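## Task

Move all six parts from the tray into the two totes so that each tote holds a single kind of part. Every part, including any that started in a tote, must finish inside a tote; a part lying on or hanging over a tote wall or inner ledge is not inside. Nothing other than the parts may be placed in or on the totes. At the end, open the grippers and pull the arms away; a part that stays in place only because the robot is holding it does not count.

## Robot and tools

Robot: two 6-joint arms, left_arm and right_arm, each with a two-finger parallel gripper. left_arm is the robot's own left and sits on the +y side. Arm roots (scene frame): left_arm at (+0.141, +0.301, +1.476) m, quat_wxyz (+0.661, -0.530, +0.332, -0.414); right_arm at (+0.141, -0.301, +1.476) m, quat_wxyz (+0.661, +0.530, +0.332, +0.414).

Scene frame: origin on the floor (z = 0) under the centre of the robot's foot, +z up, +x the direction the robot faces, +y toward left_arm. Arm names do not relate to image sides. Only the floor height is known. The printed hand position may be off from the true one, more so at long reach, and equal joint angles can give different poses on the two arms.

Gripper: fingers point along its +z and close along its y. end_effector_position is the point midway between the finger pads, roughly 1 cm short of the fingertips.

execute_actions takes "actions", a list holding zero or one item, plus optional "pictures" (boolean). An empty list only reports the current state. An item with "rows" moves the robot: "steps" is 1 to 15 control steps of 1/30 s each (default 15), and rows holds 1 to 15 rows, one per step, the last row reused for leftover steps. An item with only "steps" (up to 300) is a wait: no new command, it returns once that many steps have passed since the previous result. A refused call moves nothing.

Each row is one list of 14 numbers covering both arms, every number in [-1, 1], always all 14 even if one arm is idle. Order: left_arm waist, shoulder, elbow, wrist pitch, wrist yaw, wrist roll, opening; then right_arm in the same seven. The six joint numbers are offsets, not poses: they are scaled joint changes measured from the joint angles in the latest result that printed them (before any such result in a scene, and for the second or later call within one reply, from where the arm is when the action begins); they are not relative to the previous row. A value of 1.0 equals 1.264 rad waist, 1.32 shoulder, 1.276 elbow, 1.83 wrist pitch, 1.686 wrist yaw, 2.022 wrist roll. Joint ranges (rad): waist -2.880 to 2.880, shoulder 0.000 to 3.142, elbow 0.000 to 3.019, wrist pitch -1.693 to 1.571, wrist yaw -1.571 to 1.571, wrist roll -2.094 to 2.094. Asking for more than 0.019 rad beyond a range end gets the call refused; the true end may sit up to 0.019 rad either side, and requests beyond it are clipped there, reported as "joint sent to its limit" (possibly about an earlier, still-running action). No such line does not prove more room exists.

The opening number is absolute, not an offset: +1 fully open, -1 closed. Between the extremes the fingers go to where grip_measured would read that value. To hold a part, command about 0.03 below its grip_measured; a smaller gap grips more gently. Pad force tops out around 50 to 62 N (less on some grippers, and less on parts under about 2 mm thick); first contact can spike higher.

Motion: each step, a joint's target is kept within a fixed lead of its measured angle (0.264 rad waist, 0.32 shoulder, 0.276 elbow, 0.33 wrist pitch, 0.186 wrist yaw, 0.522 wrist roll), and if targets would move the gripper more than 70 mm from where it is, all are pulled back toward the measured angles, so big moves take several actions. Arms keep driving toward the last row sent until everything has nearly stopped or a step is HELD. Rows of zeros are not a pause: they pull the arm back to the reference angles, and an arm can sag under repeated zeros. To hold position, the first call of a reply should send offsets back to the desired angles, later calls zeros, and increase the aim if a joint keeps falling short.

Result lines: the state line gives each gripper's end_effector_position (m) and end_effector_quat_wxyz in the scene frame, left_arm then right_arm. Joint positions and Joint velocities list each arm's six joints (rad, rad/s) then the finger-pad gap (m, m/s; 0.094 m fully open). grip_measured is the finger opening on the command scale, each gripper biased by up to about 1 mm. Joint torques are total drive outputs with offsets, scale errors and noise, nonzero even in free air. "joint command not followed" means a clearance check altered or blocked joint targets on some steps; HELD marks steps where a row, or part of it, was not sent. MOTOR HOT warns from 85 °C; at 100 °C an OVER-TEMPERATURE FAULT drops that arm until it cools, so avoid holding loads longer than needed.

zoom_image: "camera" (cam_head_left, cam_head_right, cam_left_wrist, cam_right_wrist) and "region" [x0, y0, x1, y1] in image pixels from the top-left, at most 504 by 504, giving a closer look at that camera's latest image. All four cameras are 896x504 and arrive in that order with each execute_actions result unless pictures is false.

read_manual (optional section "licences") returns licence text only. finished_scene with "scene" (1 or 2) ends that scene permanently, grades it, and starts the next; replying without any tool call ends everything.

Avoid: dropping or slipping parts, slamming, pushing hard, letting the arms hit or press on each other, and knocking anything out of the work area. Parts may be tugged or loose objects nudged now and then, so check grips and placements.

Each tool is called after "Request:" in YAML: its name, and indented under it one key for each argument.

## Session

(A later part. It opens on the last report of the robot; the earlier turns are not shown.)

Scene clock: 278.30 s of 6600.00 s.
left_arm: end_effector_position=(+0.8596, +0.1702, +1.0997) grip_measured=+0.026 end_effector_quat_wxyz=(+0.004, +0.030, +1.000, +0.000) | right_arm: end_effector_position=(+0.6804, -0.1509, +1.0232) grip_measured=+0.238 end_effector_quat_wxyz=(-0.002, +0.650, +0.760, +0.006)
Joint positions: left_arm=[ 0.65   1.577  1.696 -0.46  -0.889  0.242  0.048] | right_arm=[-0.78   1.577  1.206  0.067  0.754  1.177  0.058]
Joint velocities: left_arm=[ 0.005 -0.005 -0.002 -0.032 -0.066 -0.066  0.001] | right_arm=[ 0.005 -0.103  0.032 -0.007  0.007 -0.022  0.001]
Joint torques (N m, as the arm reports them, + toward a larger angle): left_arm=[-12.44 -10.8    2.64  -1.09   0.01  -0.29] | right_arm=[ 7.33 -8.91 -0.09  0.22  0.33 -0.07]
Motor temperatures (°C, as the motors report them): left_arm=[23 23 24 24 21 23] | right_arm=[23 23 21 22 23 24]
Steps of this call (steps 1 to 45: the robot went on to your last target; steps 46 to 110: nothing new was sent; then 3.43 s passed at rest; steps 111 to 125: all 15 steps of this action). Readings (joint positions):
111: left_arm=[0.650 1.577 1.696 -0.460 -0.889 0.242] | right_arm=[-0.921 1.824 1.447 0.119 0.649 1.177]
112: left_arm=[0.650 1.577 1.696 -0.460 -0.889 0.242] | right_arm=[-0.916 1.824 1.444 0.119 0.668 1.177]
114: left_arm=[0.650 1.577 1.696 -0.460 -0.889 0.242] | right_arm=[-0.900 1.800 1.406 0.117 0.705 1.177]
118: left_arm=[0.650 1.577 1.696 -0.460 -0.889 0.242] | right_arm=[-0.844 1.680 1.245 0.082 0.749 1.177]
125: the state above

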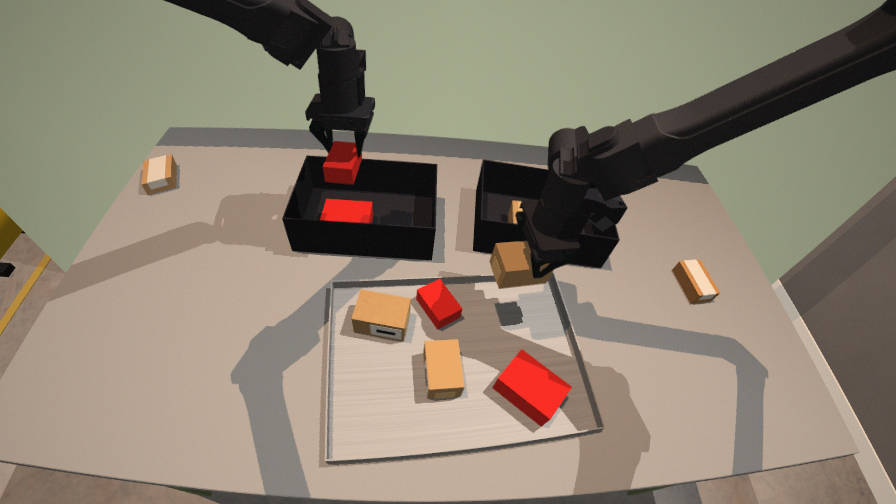

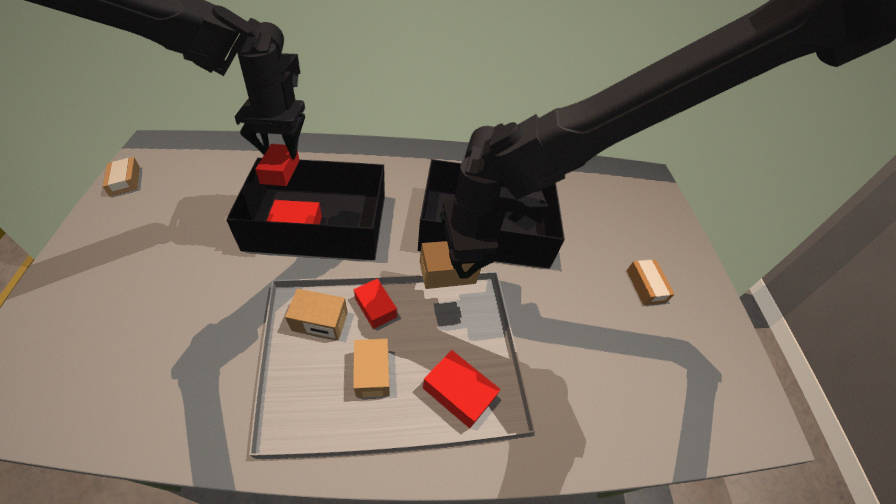

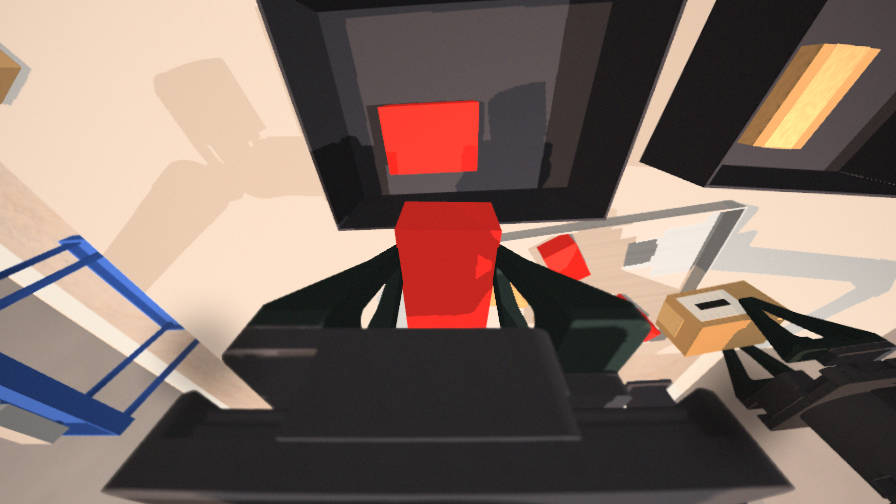

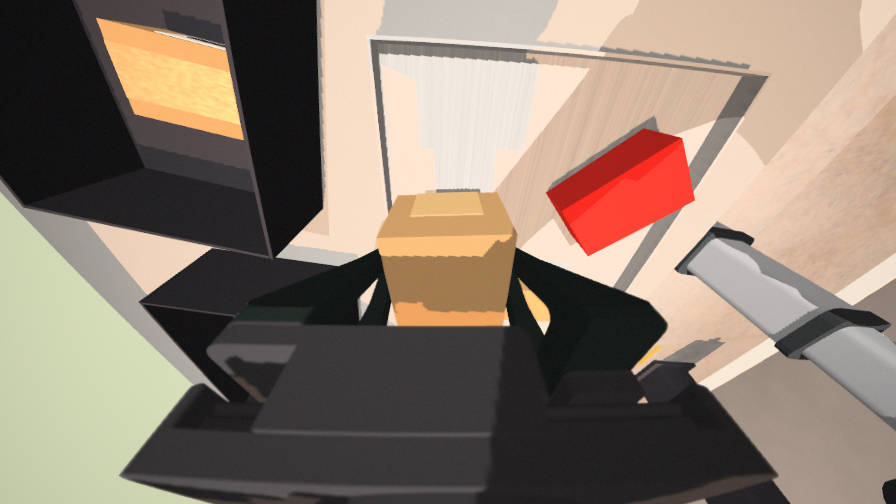

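Request:
execute_actions:
  actions:
    - {"rows": [[0.032,0.312,0.363,-0.027,0.016,-0.025,-0.02,0.115,-0.004,0.381,-0.298,0.081,-0.693,0.19]], "steps": 15}
  pictures: false

Scene clock: 378.17 s of 6600.00 s.
left_arm: end_effector_position=(+0.8589, +0.0400, +0.9762) grip_measured=+0.026 end_effector_quat_wxyz=(-0.012, +0.028, +0.999, -0.006) | right_arm: end_effector_position=(+0.8610, -0.1786, +1.0939) grip_measured=+0.237 end_effector_quat_wxyz=(+0.006, +0.173, +0.985, -0.004)
Joint positions: left_arm=[ 0.673  2.037  2.146 -0.494 -0.861  0.211  0.048] | right_arm=[-0.664  1.576  1.698 -0.451  0.886  0.153  0.058]
Joint velocities: left_arm=[ 0.024  0.23   0.007 -0.007 -0.022  0.007 -0.   ] | right_arm=[ 0.171 -0.22   0.046 -0.105  0.022 -2.498  0.001]
Joint torques (N m, as the arm reports them, + toward a larger angle): left_arm=[-14.24 -14.9    3.89  -0.87   0.02  -0.31] | right_arm=[  8.63 -10.84   2.05  -0.23   0.38  -0.11]
Motor temperatures (°C, as the motors report them): left_arm=[24 24 23 24 21 23] | right_arm=[24 24 21 22 23 24]
Steps of this call (steps 1 to 15: the robot went on to your last target; steps 16 to 90: nothing new was sent; then 96.37 s passed at rest; steps 91 to 105: all 15 steps of this action). Readings (joint positions):
91: left_arm=[0.650 1.589 1.710 -0.466 -0.887 0.241] | right_arm=[-0.776 1.576 1.222 0.033 0.788 1.139]
92: left_arm=[0.651 1.616 1.755 -0.473 -0.884 0.238] | right_arm=[-0.771 1.583 1.253 -0.034 0.821 1.085]
94: left_arm=[0.653 1.697 1.868 -0.473 -0.877 0.235] | right_arm=[-0.756 1.593 1.335 -0.152 0.852 0.981]
98: left_arm=[0.658 1.885 2.096 -0.475 -0.866 0.224] | right_arm=[-0.721 1.597 1.509 -0.330 0.872 0.775]
105: the state above

Request:
execute_actions:
  actions: []

Scene clock: 379.37 s of 6600.00 s.
left_arm: end_effector_position=(+0.8805, +0.0628, +0.9905) grip_measured=+0.026 end_effector_quat_wxyz=(-0.001, +0.012, +1.000, -0.003) | right_arm: end_effector_position=(+0.8613, -0.1783, +1.1004) grip_measured=+0.237 end_effector_quat_wxyz=(+0.003, -0.015, +1.000, -0.001)
Joint positions: left_arm=[ 0.674  1.993  2.143 -0.497 -0.861  0.207  0.048] | right_arm=[-0.655  1.566  1.696 -0.469  0.886 -0.216  0.058]
Joint velocities: left_arm=[-0.024 -0.005  0.002  0.002 -0.11  -0.007  0.   ] | right_arm=[-0.015 -0.024 -0.027  0.012  0.037  0.022  0.   ]
Joint torques (N m, as the arm reports them, + toward a larger angle): left_arm=[-14.04 -11.09   4.36  -0.74   0.01  -0.29] | right_arm=[  9.54 -11.28   2.46   0.01   0.25  -0.15]
Motor temperatures (°C, as the motors report them): left_arm=[24 24 23 24 21 23] | right_arm=[24 24 21 22 23 24]
Steps of this call (steps 1 to 36: the robot went on to your last target). Readings (joint positions):
1: left_arm=[0.673 2.043 2.145 -0.495 -0.861 0.211] | right_arm=[-0.659 1.570 1.699 -0.454 0.886 0.079]
2: left_arm=[0.674 2.044 2.143 -0.497 -0.861 0.210] | right_arm=[-0.656 1.566 1.699 -0.458 0.886 0.019]
4: left_arm=[0.674 2.043 2.143 -0.497 -0.861 0.209] | right_arm=[-0.655 1.566 1.699 -0.462 0.886 -0.066]
8: left_arm=[0.674 2.022 2.143 -0.497 -0.861 0.208] | right_arm=[-0.655 1.566 1.696 -0.469 0.886 -0.155]
36: the state above

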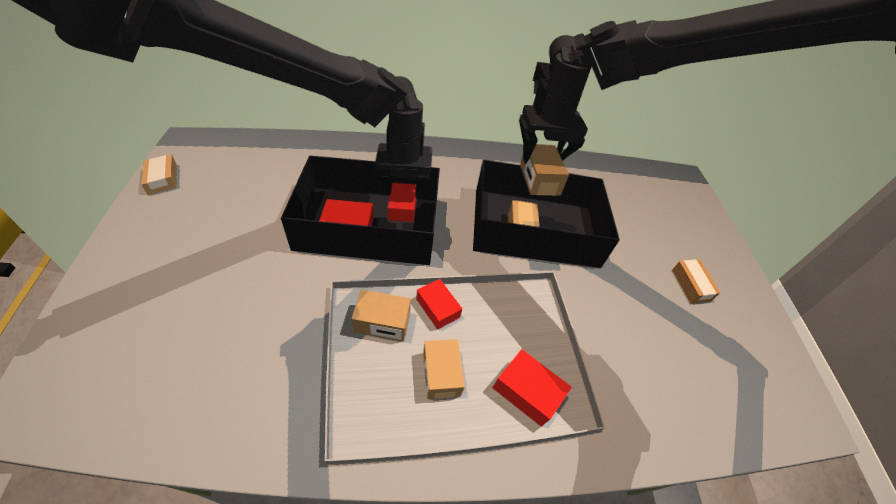

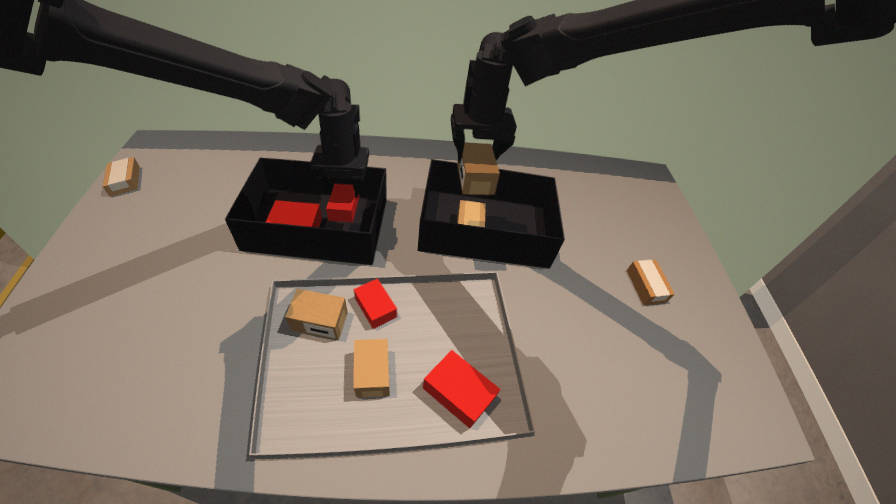

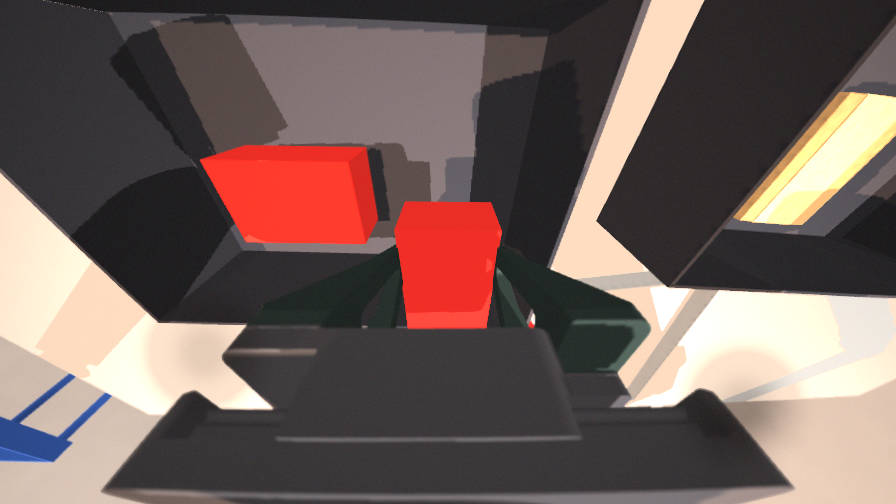

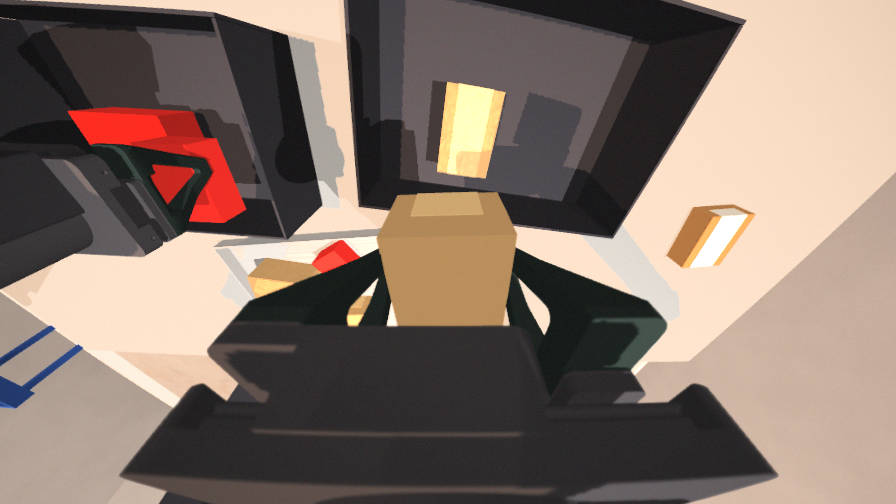

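Request:
zoom_image:
  camera: "cam_right_wrist"
  region: [330, 0, 760, 250]

Region (330, 0, 760, 250) of cam_right_wrist's 896x504 image, scaled by 1.172, with more detail than that image has; it fills the top 293 rows of this view, and the rest is white.

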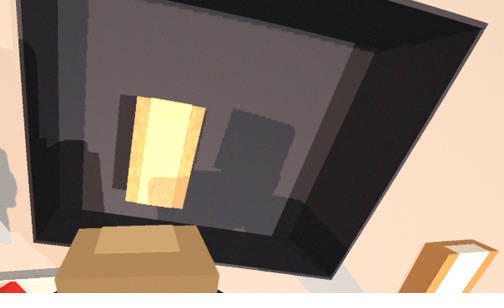

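Request:
execute_actions:
  actions:
    - {"rows": [[0.025,0.016,0.025,-0.004,0.005,0.002,-0.02,-0.04,0.005,0.016,-0.004,-0.015,0.001,0.19],[0.034,0.031,0.049,-0.008,0.01,0.003,-0.02,-0.07,0.01,0.032,-0.008,-0.031,0.002,0.19],[0.042,0.047,0.074,-0.011,0.015,0.005,-0.02,-0.1,0.015,0.048,-0.012,-0.046,0.003,0.19],[0.05,0.063,0.098,-0.015,0.02,0.006,-0.02,-0.13,0.02,0.064,-0.016,-0.062,0.004,0.19],[0.059,0.079,0.123,-0.019,0.025,0.008,-0.02,-0.155,0.025,0.08,-0.02,-0.077,0.005,0.19],[0.067,0.094,0.147,-0.023,0.029,0.009,-0.02,-0.18,0.03,0.095,-0.025,-0.092,0.006,0.19],[0.076,0.11,0.172,-0.027,0.034,0.011,-0.02,-0.2,0.035,0.111,-0.029,-0.108,0.007,0.19],[0.084,0.126,0.196,-0.03,0.039,0.012,-0.02,-0.222,0.04,0.127,-0.033,-0.123,0.008,0.19],[0.084,0.141,0.221,-0.034,0.044,0.014,-0.02,-0.222,0.046,0.143,-0.037,-0.139,0.009,0.19],[0.084,0.157,0.245,-0.038,0.049,0.015,-0.02,-0.222,0.051,0.159,-0.041,-0.154,0.009,0.19]], "steps": 15}

Scene clock: 417.27 s of 6600.00 s.
left_arm: end_effector_position=(+0.8869, +0.0767, +0.9035) grip_measured=+0.028 end_effector_quat_wxyz=(+0.002, -0.010, +1.000, +0.004) | right_arm: end_effector_position=(+0.8729, -0.3088, +0.9904) grip_measured=+0.237 end_effector_quat_wxyz=(-0.011, +0.043, +0.999, -0.012)
Joint positions: left_arm=[ 0.773  2.189  2.435 -0.545 -0.78   0.219  0.048] | right_arm=[-0.955  1.626  1.877 -0.537  0.629 -0.202  0.058]
Joint velocities: left_arm=[ 0.005 -0.005 -0.002 -0.027  0.037  0.037  0.001] | right_arm=[-0.015 -0.005  0.173  0.012 -0.022 -0.007 -0.001]
Joint torques (N m, as the arm reports them, + toward a larger angle): left_arm=[-14.9  -10.68   5.45  -1.02   0.03   0.02] | right_arm=[  6.83 -15.17   4.57   0.11  -0.03  -0.03]
Motor temperatures (°C, as the motors report them): left_arm=[25 25 24 24 21 23] | right_arm=[24 24 21 22 23 24]
Steps of this call (steps 1 to 15: the robot went on to your last target; steps 16 to 90: nothing new was sent; then 34.40 s passed at rest; steps 91 to 105: all 15 steps of this action). Readings (joint positions):
91: left_arm=[0.675 1.995 2.144 -0.497 -0.859 0.207] | right_arm=[-0.658 1.566 1.696 -0.469 0.877 -0.216]
92: left_arm=[0.676 1.998 2.152 -0.498 -0.853 0.207] | right_arm=[-0.664 1.566 1.698 -0.470 0.855 -0.216]
94: left_arm=[0.684 2.023 2.197 -0.502 -0.837 0.207] | right_arm=[-0.695 1.572 1.713 -0.478 0.807 -0.216]
98: left_arm=[0.720 2.102 2.327 -0.519 -0.804 0.210] | right_arm=[-0.809 1.593 1.769 -0.497 0.720 -0.215]
105: the state above

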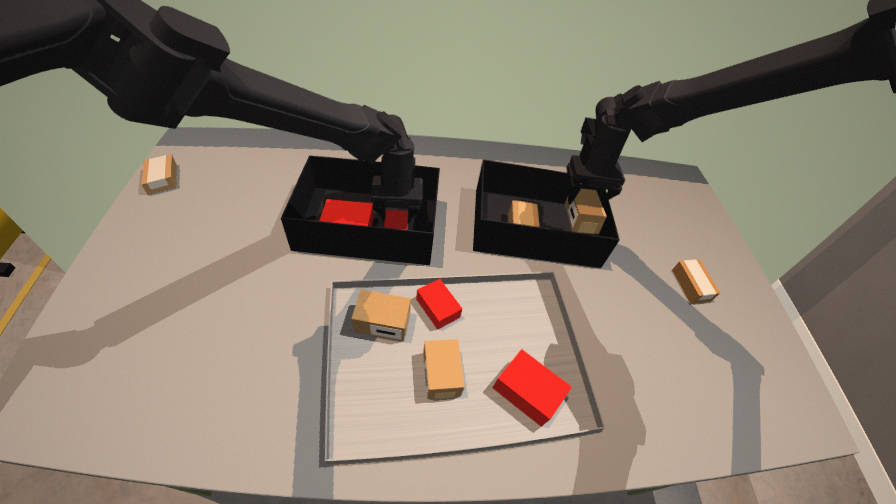

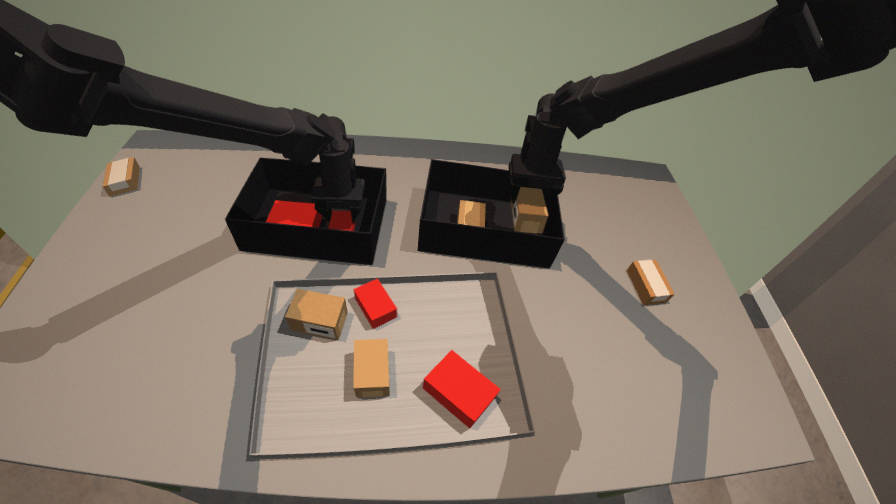

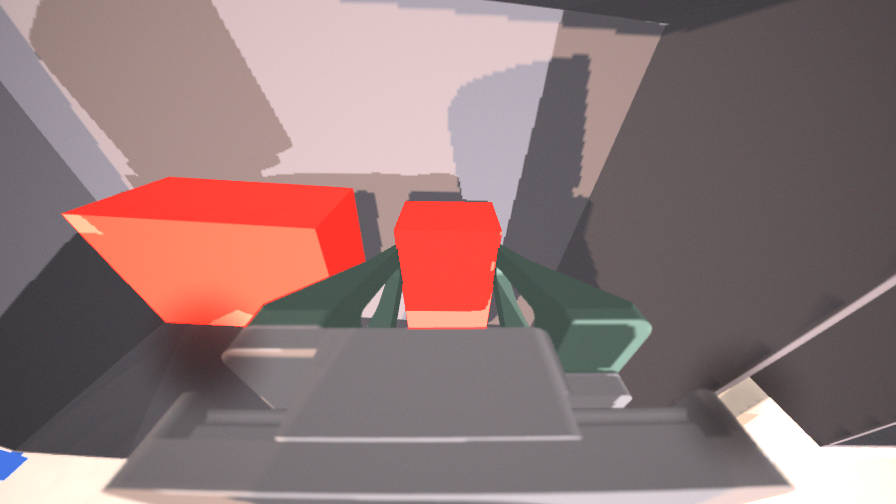

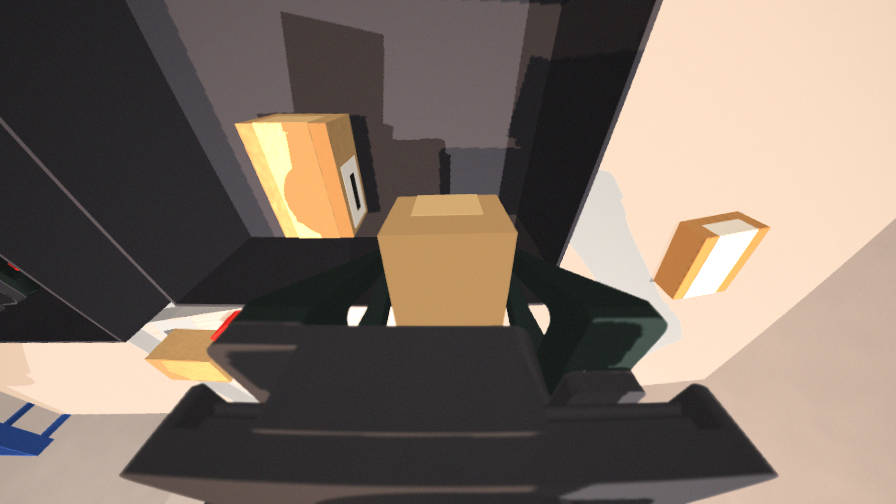

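Request:
execute_actions:
  actions:
    - {"rows": [[0.0195,-0.009,-0.011,0.002,0.004,0.002,-0.02,-0.008,0.014,0.017,0,-0.004,-0.001,0.19],[0.024,-0.018,-0.023,0.004,0.007,0.003,-0.02,-0.012,0.028,0.033,0,-0.009,-0.003,0.19],[0.0286,-0.027,-0.034,0.006,0.011,0.005,-0.02,-0.016,0.042,0.05,0,-0.013,-0.004,0.19],[0.033,-0.036,-0.045,0.008,0.014,0.007,-0.02,-0.02,0.056,0.066,0.001,-0.017,-0.006,0.19],[0.038,-0.045,-0.057,0.01,0.018,0.008,-0.02,-0.024,0.07,0.083,0.001,-0.022,-0.007,0.19],[0.0424,-0.054,-0.068,0.011,0.022,0.01,-0.02,-0.028,0.084,0.1,0.001,-0.026,-0.008,0.19],[0.047,-0.063,-0.079,0.013,0.025,0.012,-0.02,-0.032,0.098,0.116,0.001,-0.03,-0.01,0.19],[0.0516,-0.072,-0.091,0.015,0.029,0.013,-0.02,-0.036,0.112,0.133,0.001,-0.035,-0.011,0.19],[0.056,-0.081,-0.102,0.017,0.032,0.015,-0.02,-0.04,0.126,0.149,0.002,-0.039,-0.013,0.19],[0.0608,-0.09,-0.113,0.019,0.036,0.017,-0.02,-0.044,0.14,0.166,0.002,-0.043,-0.014,0.19],[0.0653,-0.099,-0.125,0.021,0.04,0.018,-0.02,-0.048,0.154,0.182,0.002,-0.048,-0.016,0.19],[0.0653,-0.108,-0.136,0.023,0.044,0.02,-0.02,-0.048,0.168,0.199,0.002,-0.052,-0.017,0.19]], "steps": 15}

Scene clock: 426.87 s of 6600.00 s.
left_arm: end_effector_position=(+0.8731, +0.1207, +0.9028) grip_measured=+0.028 end_effector_quat_wxyz=(-0.010, +0.004, +1.000, -0.012) | right_arm: end_effector_position=(+0.8796, -0.2844, +0.9094) grip_measured=+0.237 end_effector_quat_wxyz=(-0.005, +0.041, +0.999, +0.005)
Joint positions: left_arm=[ 0.824  2.068  2.268 -0.527 -0.706  0.24   0.048] | right_arm=[-1.002  1.836  2.099 -0.537  0.547 -0.224  0.058]
Joint velocities: left_arm=[ 0.151 -0.181 -0.027  0.042  0.022 -0.037  0.   ] | right_arm=[-0.103  0.269  0.012  0.002  0.037 -0.022  0.002]
Joint torques (N m, as the arm reports them, + toward a larger angle): left_arm=[-12.   -13.02   3.09   0.65   0.08   0.03] | right_arm=[  6.42 -17.25   5.78   0.41  -0.15  -0.18]
Motor temperatures (°C, as the motors report them): left_arm=[25 25 24 24 21 23] | right_arm=[24 24 21 22 23 24]
Steps of this call (steps 1 to 15: the robot went on to your last target; steps 16 to 90: nothing new was sent; then 6.10 s passed at rest; steps 91 to 105: all 15 steps of this action). Readings (joint positions):
91: left_arm=[0.773 2.191 2.434 -0.548 -0.779 0.222] | right_arm=[-0.953 1.627 1.882 -0.537 0.628 -0.202]
92: left_arm=[0.774 2.188 2.429 -0.548 -0.775 0.222] | right_arm=[-0.953 1.628 1.884 -0.537 0.625 -0.202]
94: left_arm=[0.776 2.177 2.406 -0.547 -0.763 0.222] | right_arm=[-0.955 1.641 1.902 -0.537 0.612 -0.203]
98: left_arm=[0.786 2.141 2.346 -0.543 -0.737 0.225] | right_arm=[-0.966 1.709 1.990 -0.537 0.582 -0.209]
105: the state above

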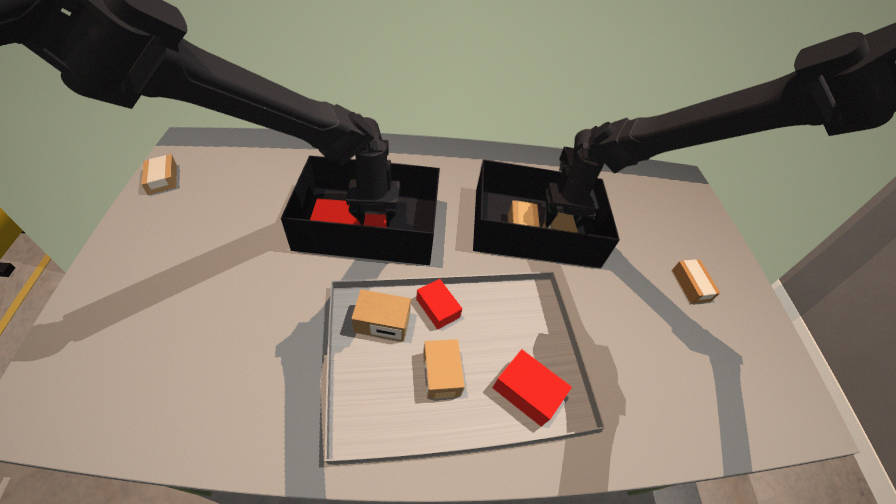

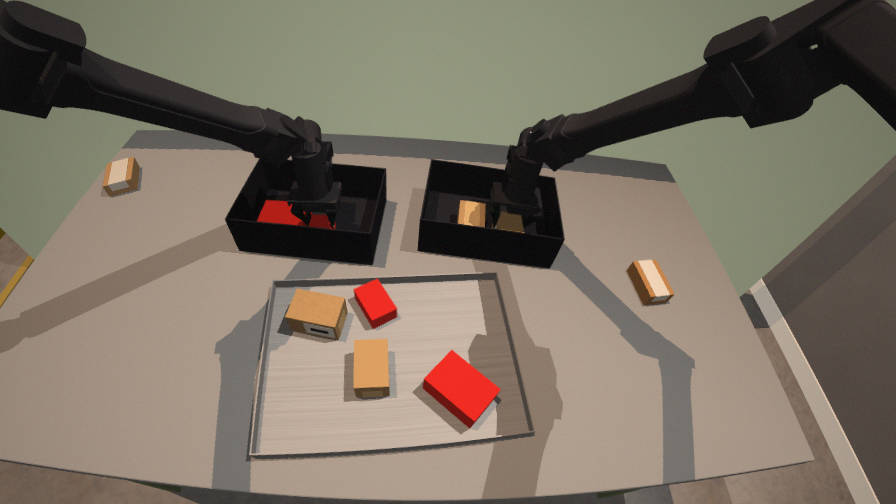

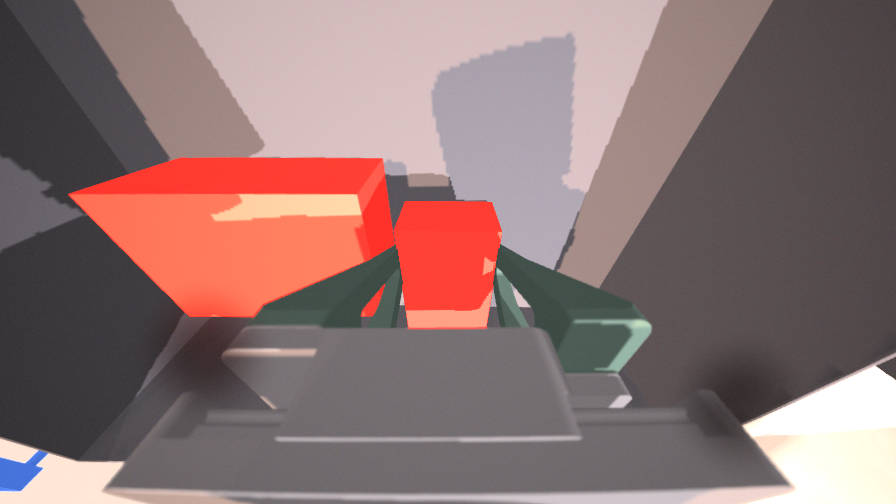

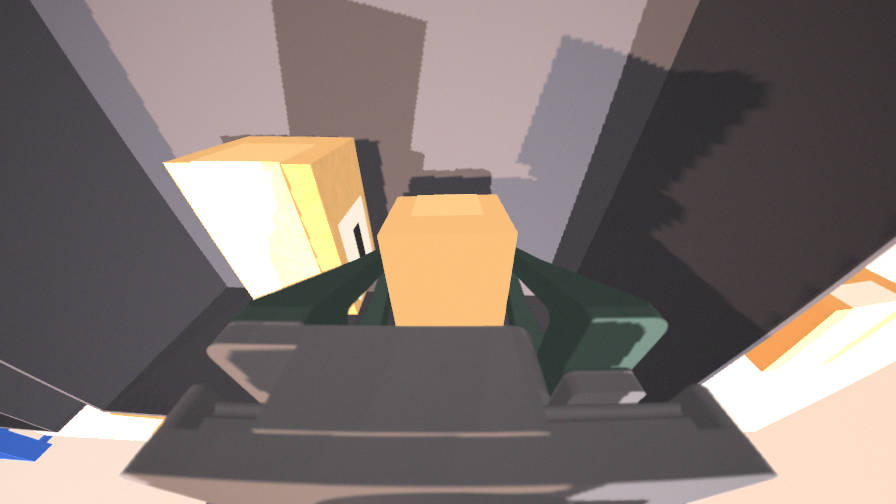

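Request:
execute_actions:
  actions: []

Scene clock: 432.33 s of 6600.00 s.
left_arm: end_effector_position=(+0.8816, +0.1423, +0.9023) grip_measured=+0.028 end_effector_quat_wxyz=(-0.004, -0.005, +1.000, -0.002) | right_arm: end_effector_position=(+0.8746, -0.2820, +0.9014) grip_measured=+0.237 end_effector_quat_wxyz=(-0.009, +0.037, +0.999, +0.004)
Joint positions: left_arm=[ 0.842  2.049  2.268 -0.52  -0.706  0.244  0.048] | right_arm=[-1.007  1.852  2.106 -0.535  0.546 -0.229  0.058]
Joint velocities: left_arm=[ 0.005 -0.005  0.002 -0.017 -0.037  0.022 -0.   ] | right_arm=[-0.005 -0.005  0.002  0.007  0.051  0.022  0.   ]
Joint torques (N m, as the arm reports them, + toward a larger angle): left_arm=[-12.37 -12.89   3.12   0.47   0.07   0.03] | right_arm=[  6.21 -16.79   5.26   0.45  -0.12  -0.15]
Motor temperatures (°C, as the motors report them): left_arm=[25 25 24 24 21 23] | right_arm=[24 25 21 22 23 24]
Steps of this call (steps 1 to 30: the robot went on to your last target; steps 31 to 90: nothing new was sent; then 2.47 s passed at rest). Readings (joint positions):
1: left_arm=[0.829 2.063 2.268 -0.526 -0.706 0.240] | right_arm=[-1.005 1.845 2.099 -0.536 0.546 -0.224]
2: left_arm=[0.833 2.059 2.268 -0.524 -0.706 0.241] | right_arm=[-1.006 1.851 2.100 -0.535 0.548 -0.225]
4: left_arm=[0.840 2.052 2.268 -0.521 -0.706 0.242] | right_arm=[-1.006 1.852 2.102 -0.535 0.546 -0.226]
8: left_arm=[0.842 2.049 2.268 -0.520 -0.706 0.243] | right_arm=[-1.007 1.852 2.106 -0.535 0.546 -0.228]
90: the state above
All arms were judged still, so your last target was given up. Only a new action makes them travel on or press farther. Fingers that are still opening or closing keep moving.

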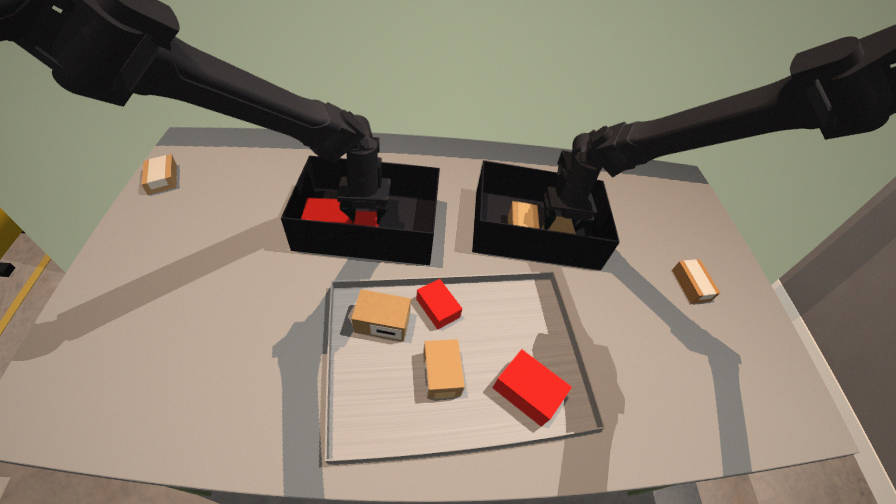

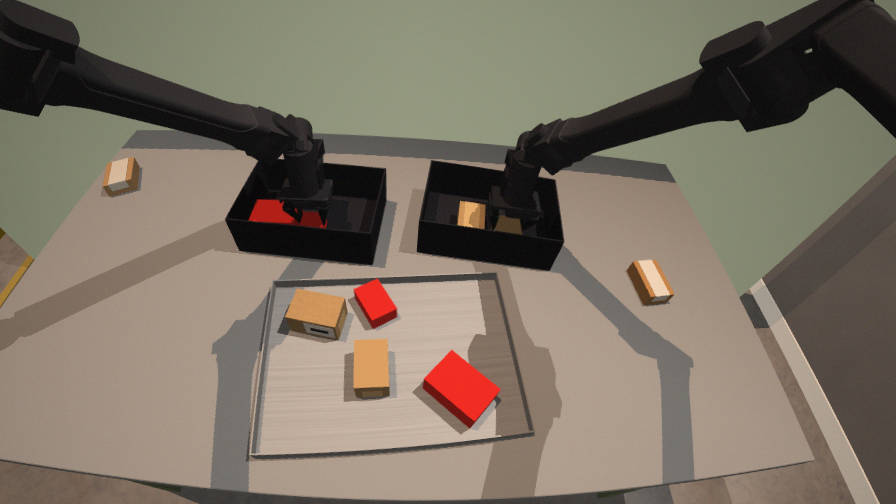

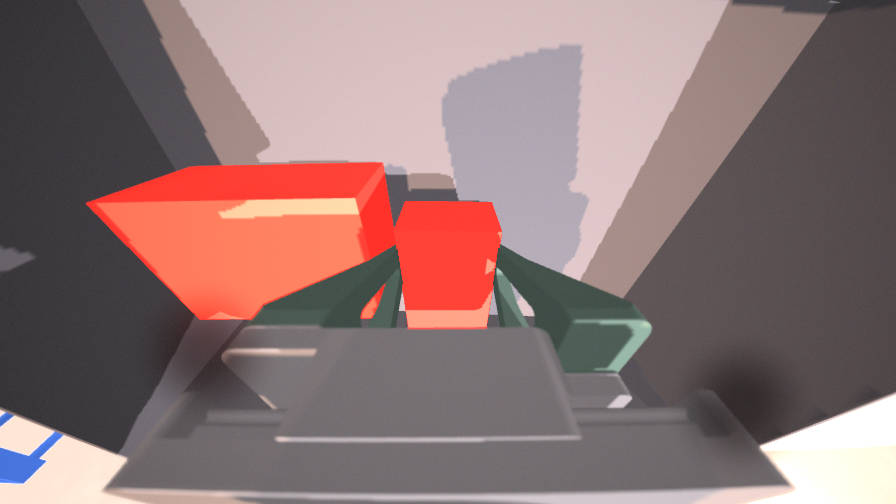

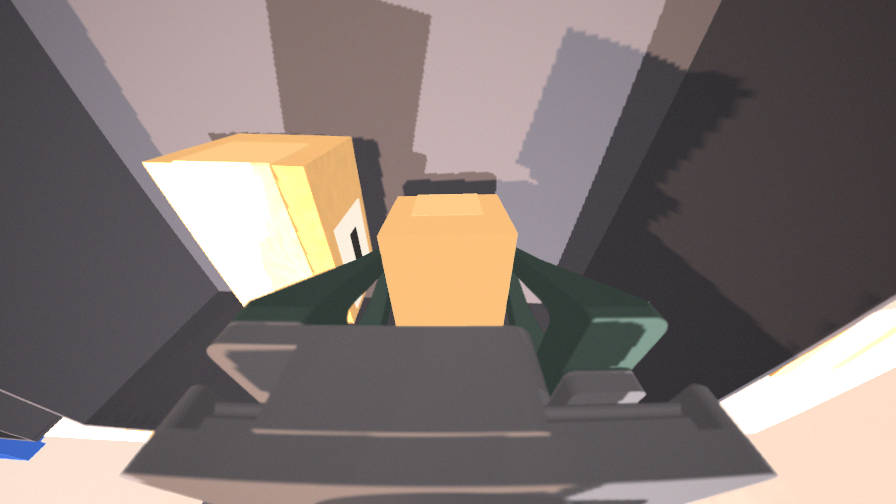

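Request:
execute_actions:
  actions:
    - {"rows": [[-0.004,0.009,0.022,-0.009,0,0,-0.02,0.015,0,0,0,0,0,0.19],[-0.006,0.018,0.044,-0.018,0,0,-0.02,0.024,0,0,0,0.005,0.002,0.19],[-0.008,0.027,0.066,-0.028,-0.001,0,-0.02,0.033,0,0,0.001,0.01,0.004,0.19],[-0.01,0.036,0.088,-0.037,-0.001,0,-0.02,0.042,0.006,0.006,0.002,0.015,0.006,0.19],[-0.012,0.045,0.11,-0.046,-0.002,0,-0.02,0.051,0.013,0.013,0.003,0.02,0.008,0.19],[-0.012,0.054,0.132,-0.055,-0.002,0,-0.02,0.06,0.019,0.019,0.004,0.025,0.01,0.19],[-0.012,0.062,0.155,-0.065,-0.002,0,-0.02,0.069,0.026,0.026,0.005,0.03,0.012,0.19],[-0.012,0.071,0.177,-0.074,-0.003,0,-0.02,0.078,0.032,0.032,0.006,0.035,0.014,0.19],[-0.012,0.08,0.199,-0.083,-0.003,0,-0.02,0.087,0.039,0.039,0.007,0.04,0.016,0.19],[-0.012,0.089,0.221,-0.092,-0.003,0,-0.02,0.092,0.045,0.045,0.008,0.044,0.018,0.19],[-0.012,0.098,0.243,-0.102,-0.004,0,-0.02,0.092,0.052,0.052,0.009,0.049,0.02,0.19],[-0.012,0.107,0.265,-0.111,-0.004,0,-0.02,0.092,0.058,0.058,0.011,0.054,0.021,0.19],[-0.012,0.116,0.287,-0.12,-0.004,0,-0.02,0.092,0.064,0.064,0.012,0.059,0.022,0.19],[-0.012,0.116,0.287,-0.12,-0.004,0,-0.02,0.092,0.071,0.071,0.013,0.059,0.023,0.19],[-0.012,0.116,0.287,-0.12,-0.004,0,-0.02,0.092,0.077,0.077,0.014,0.059,0.023,0.19]], "steps": 15}
  pictures: false

Request:
execute_actions:
  actions:
    - {"steps": 10}

Scene clock: 445.40 s of 6600.00 s.
left_arm: end_effector_position=(+0.9249, +0.1516, +0.9026) grip_measured=+0.028 end_effector_quat_wxyz=(+0.000, -0.008, +1.000, +0.000) | right_arm: end_effector_position=(+0.8907, -0.2213, +0.9142) grip_measured=+0.237 end_effector_quat_wxyz=(+0.001, +0.044, +0.999, -0.000)
Joint positions: left_arm=[ 0.839  2.178  2.597 -0.709 -0.711  0.244  0.048] | right_arm=[-0.914  1.915  2.166 -0.523  0.638 -0.199  0.058]
Joint velocities: left_arm=[-0.005  0.103  0.276 -0.178  0.007  0.066  0.   ] | right_arm=[ 0.19   0.278  0.222  0.061 -0.037  0.051 -0.   ]
Joint torques (N m, as the arm reports them, + toward a larger angle): left_arm=[-14.72 -11.81   6.37  -0.93  -0.04  -0.13] | right_arm=[  9.48 -14.13   5.37   0.87   0.37   0.06]
Motor temperatures (°C, as the motors report them): left_arm=[25 25 24 24 21 23] | right_arm=[24 25 22 22 23 24]
Steps of this call (steps 1 to 90: nothing new was sent; then 9.57 s passed at rest; steps 91 to 105: all 15 steps of this action). Readings (joint positions):
91: left_arm=[0.842 2.049 2.268 -0.520 -0.706 0.244] | right_arm=[-1.007 1.852 2.106 -0.535 0.546 -0.229]
92: left_arm=[0.842 2.051 2.272 -0.524 -0.706 0.244] | right_arm=[-1.007 1.852 2.106 -0.535 0.547 -0.229]
94: left_arm=[0.841 2.064 2.306 -0.548 -0.708 0.244] | right_arm=[-1.005 1.852 2.106 -0.535 0.560 -0.228]
98: left_arm=[0.839 2.107 2.419 -0.608 -0.709 0.244] | right_arm=[-0.985 1.857 2.110 -0.535 0.595 -0.219]
105: the state above

Scene clock: 445.73 s of 6600.00 s.
left_arm: end_effector_position=(+0.9249, +0.1516, +0.9027) grip_measured=+0.028 end_effector_quat_wxyz=(-0.002, -0.006, +1.000, +0.000) | right_arm: end_effector_position=(+0.8795, -0.1989, +0.9037) grip_measured=+0.237 end_effector_quat_wxyz=(-0.006, +0.041, +0.999, +0.005)
Joint positions: left_arm=[ 0.839  2.183  2.607 -0.719 -0.712  0.244  0.048] | right_arm=[-0.903  1.952  2.175 -0.517  0.641 -0.19   0.058]
Joint velocities: left_arm=[-0.005  0.005 -0.007  0.007 -0.007  0.022 -0.001] | right_arm=[-0.005 -0.015  0.027 -0.017 -0.051  0.037  0.001]
Joint torques (N m, as the arm reports them, + toward a larger angle): left_arm=[-14.94 -11.82   6.89  -1.04  -0.02  -0.13] | right_arm=[  9.37 -15.57   5.34   0.51   0.24   0.02]
Motor temperatures (°C, as the motors report them): left_arm=[25 25 24 24 21 23] | right_arm=[24 25 22 22 23 24]
Steps of this call (steps 1 to 10: the robot went on to your last target). Readings (joint positions):
1: left_arm=[0.839 2.181 2.603 -0.714 -0.711 0.244] | right_arm=[-0.909 1.924 2.172 -0.521 0.638 -0.197]
2: left_arm=[0.839 2.182 2.606 -0.717 -0.712 0.244] | right_arm=[-0.905 1.932 2.175 -0.519 0.638 -0.196]
4: left_arm=[0.839 2.182 2.607 -0.719 -0.712 0.244] | right_arm=[-0.903 1.943 2.175 -0.519 0.638 -0.194]
8: left_arm=[0.839 2.183 2.607 -0.719 -0.712 0.244] | right_arm=[-0.903 1.952 2.175 -0.517 0.641 -0.191]
10: the state above

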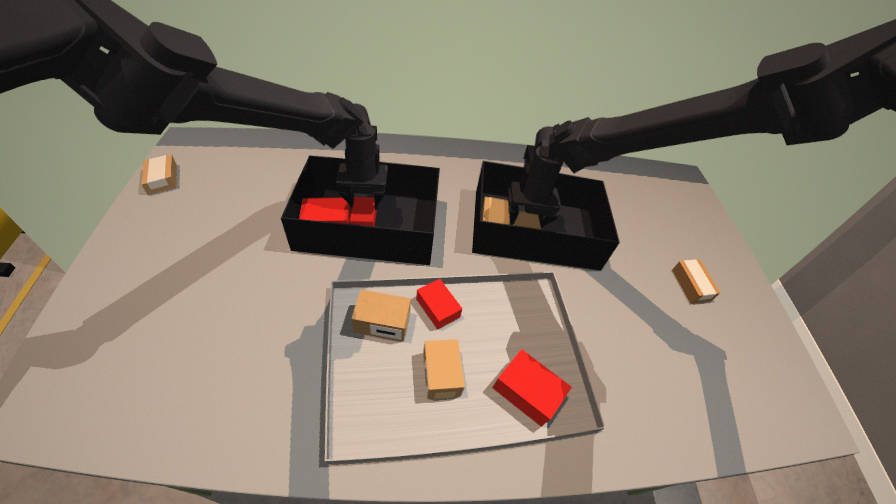

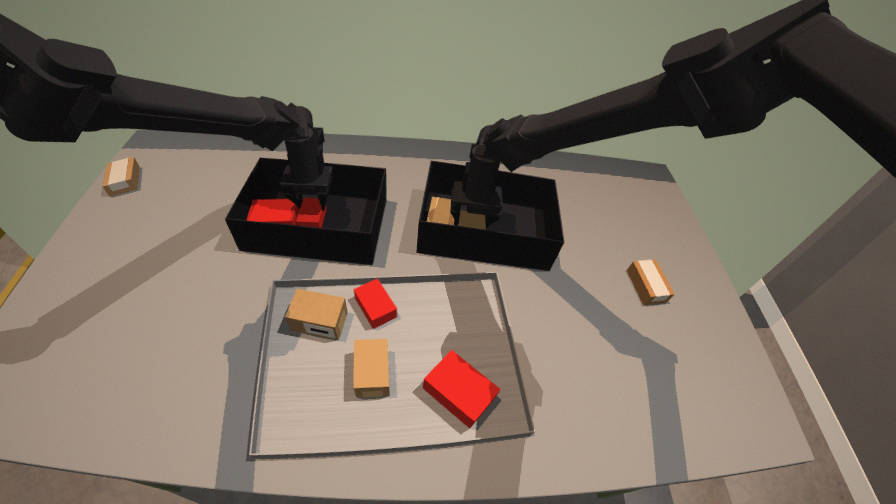

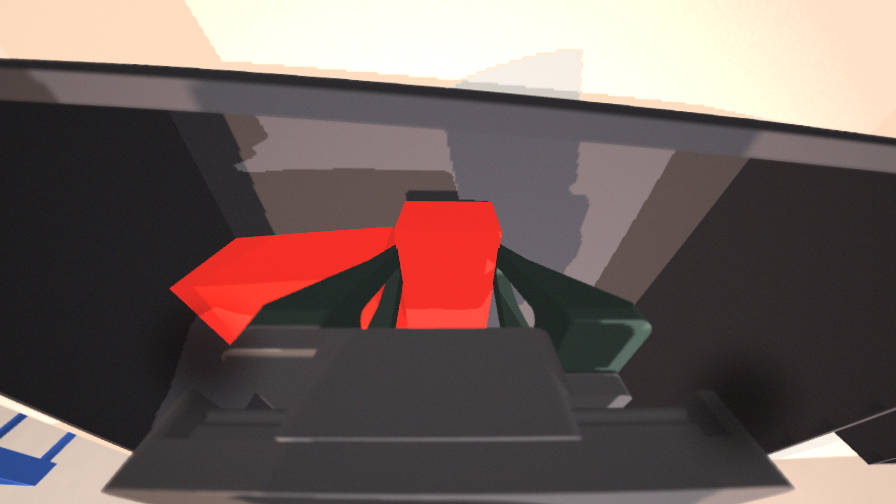

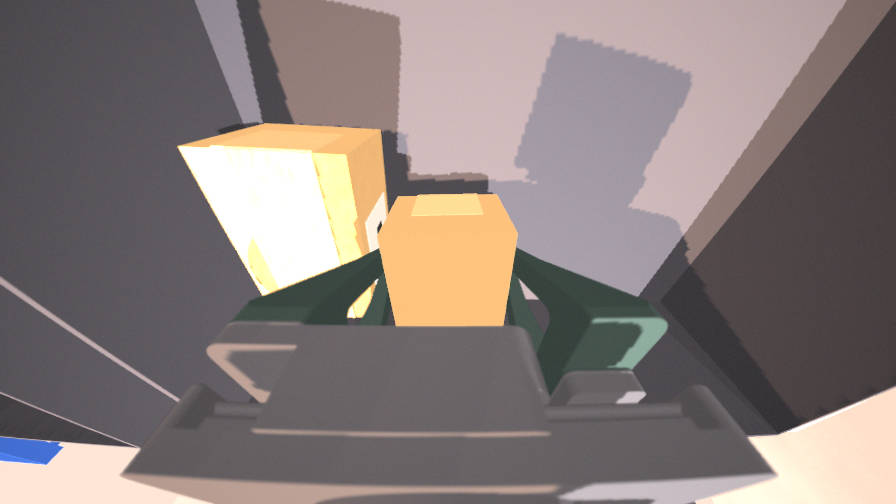

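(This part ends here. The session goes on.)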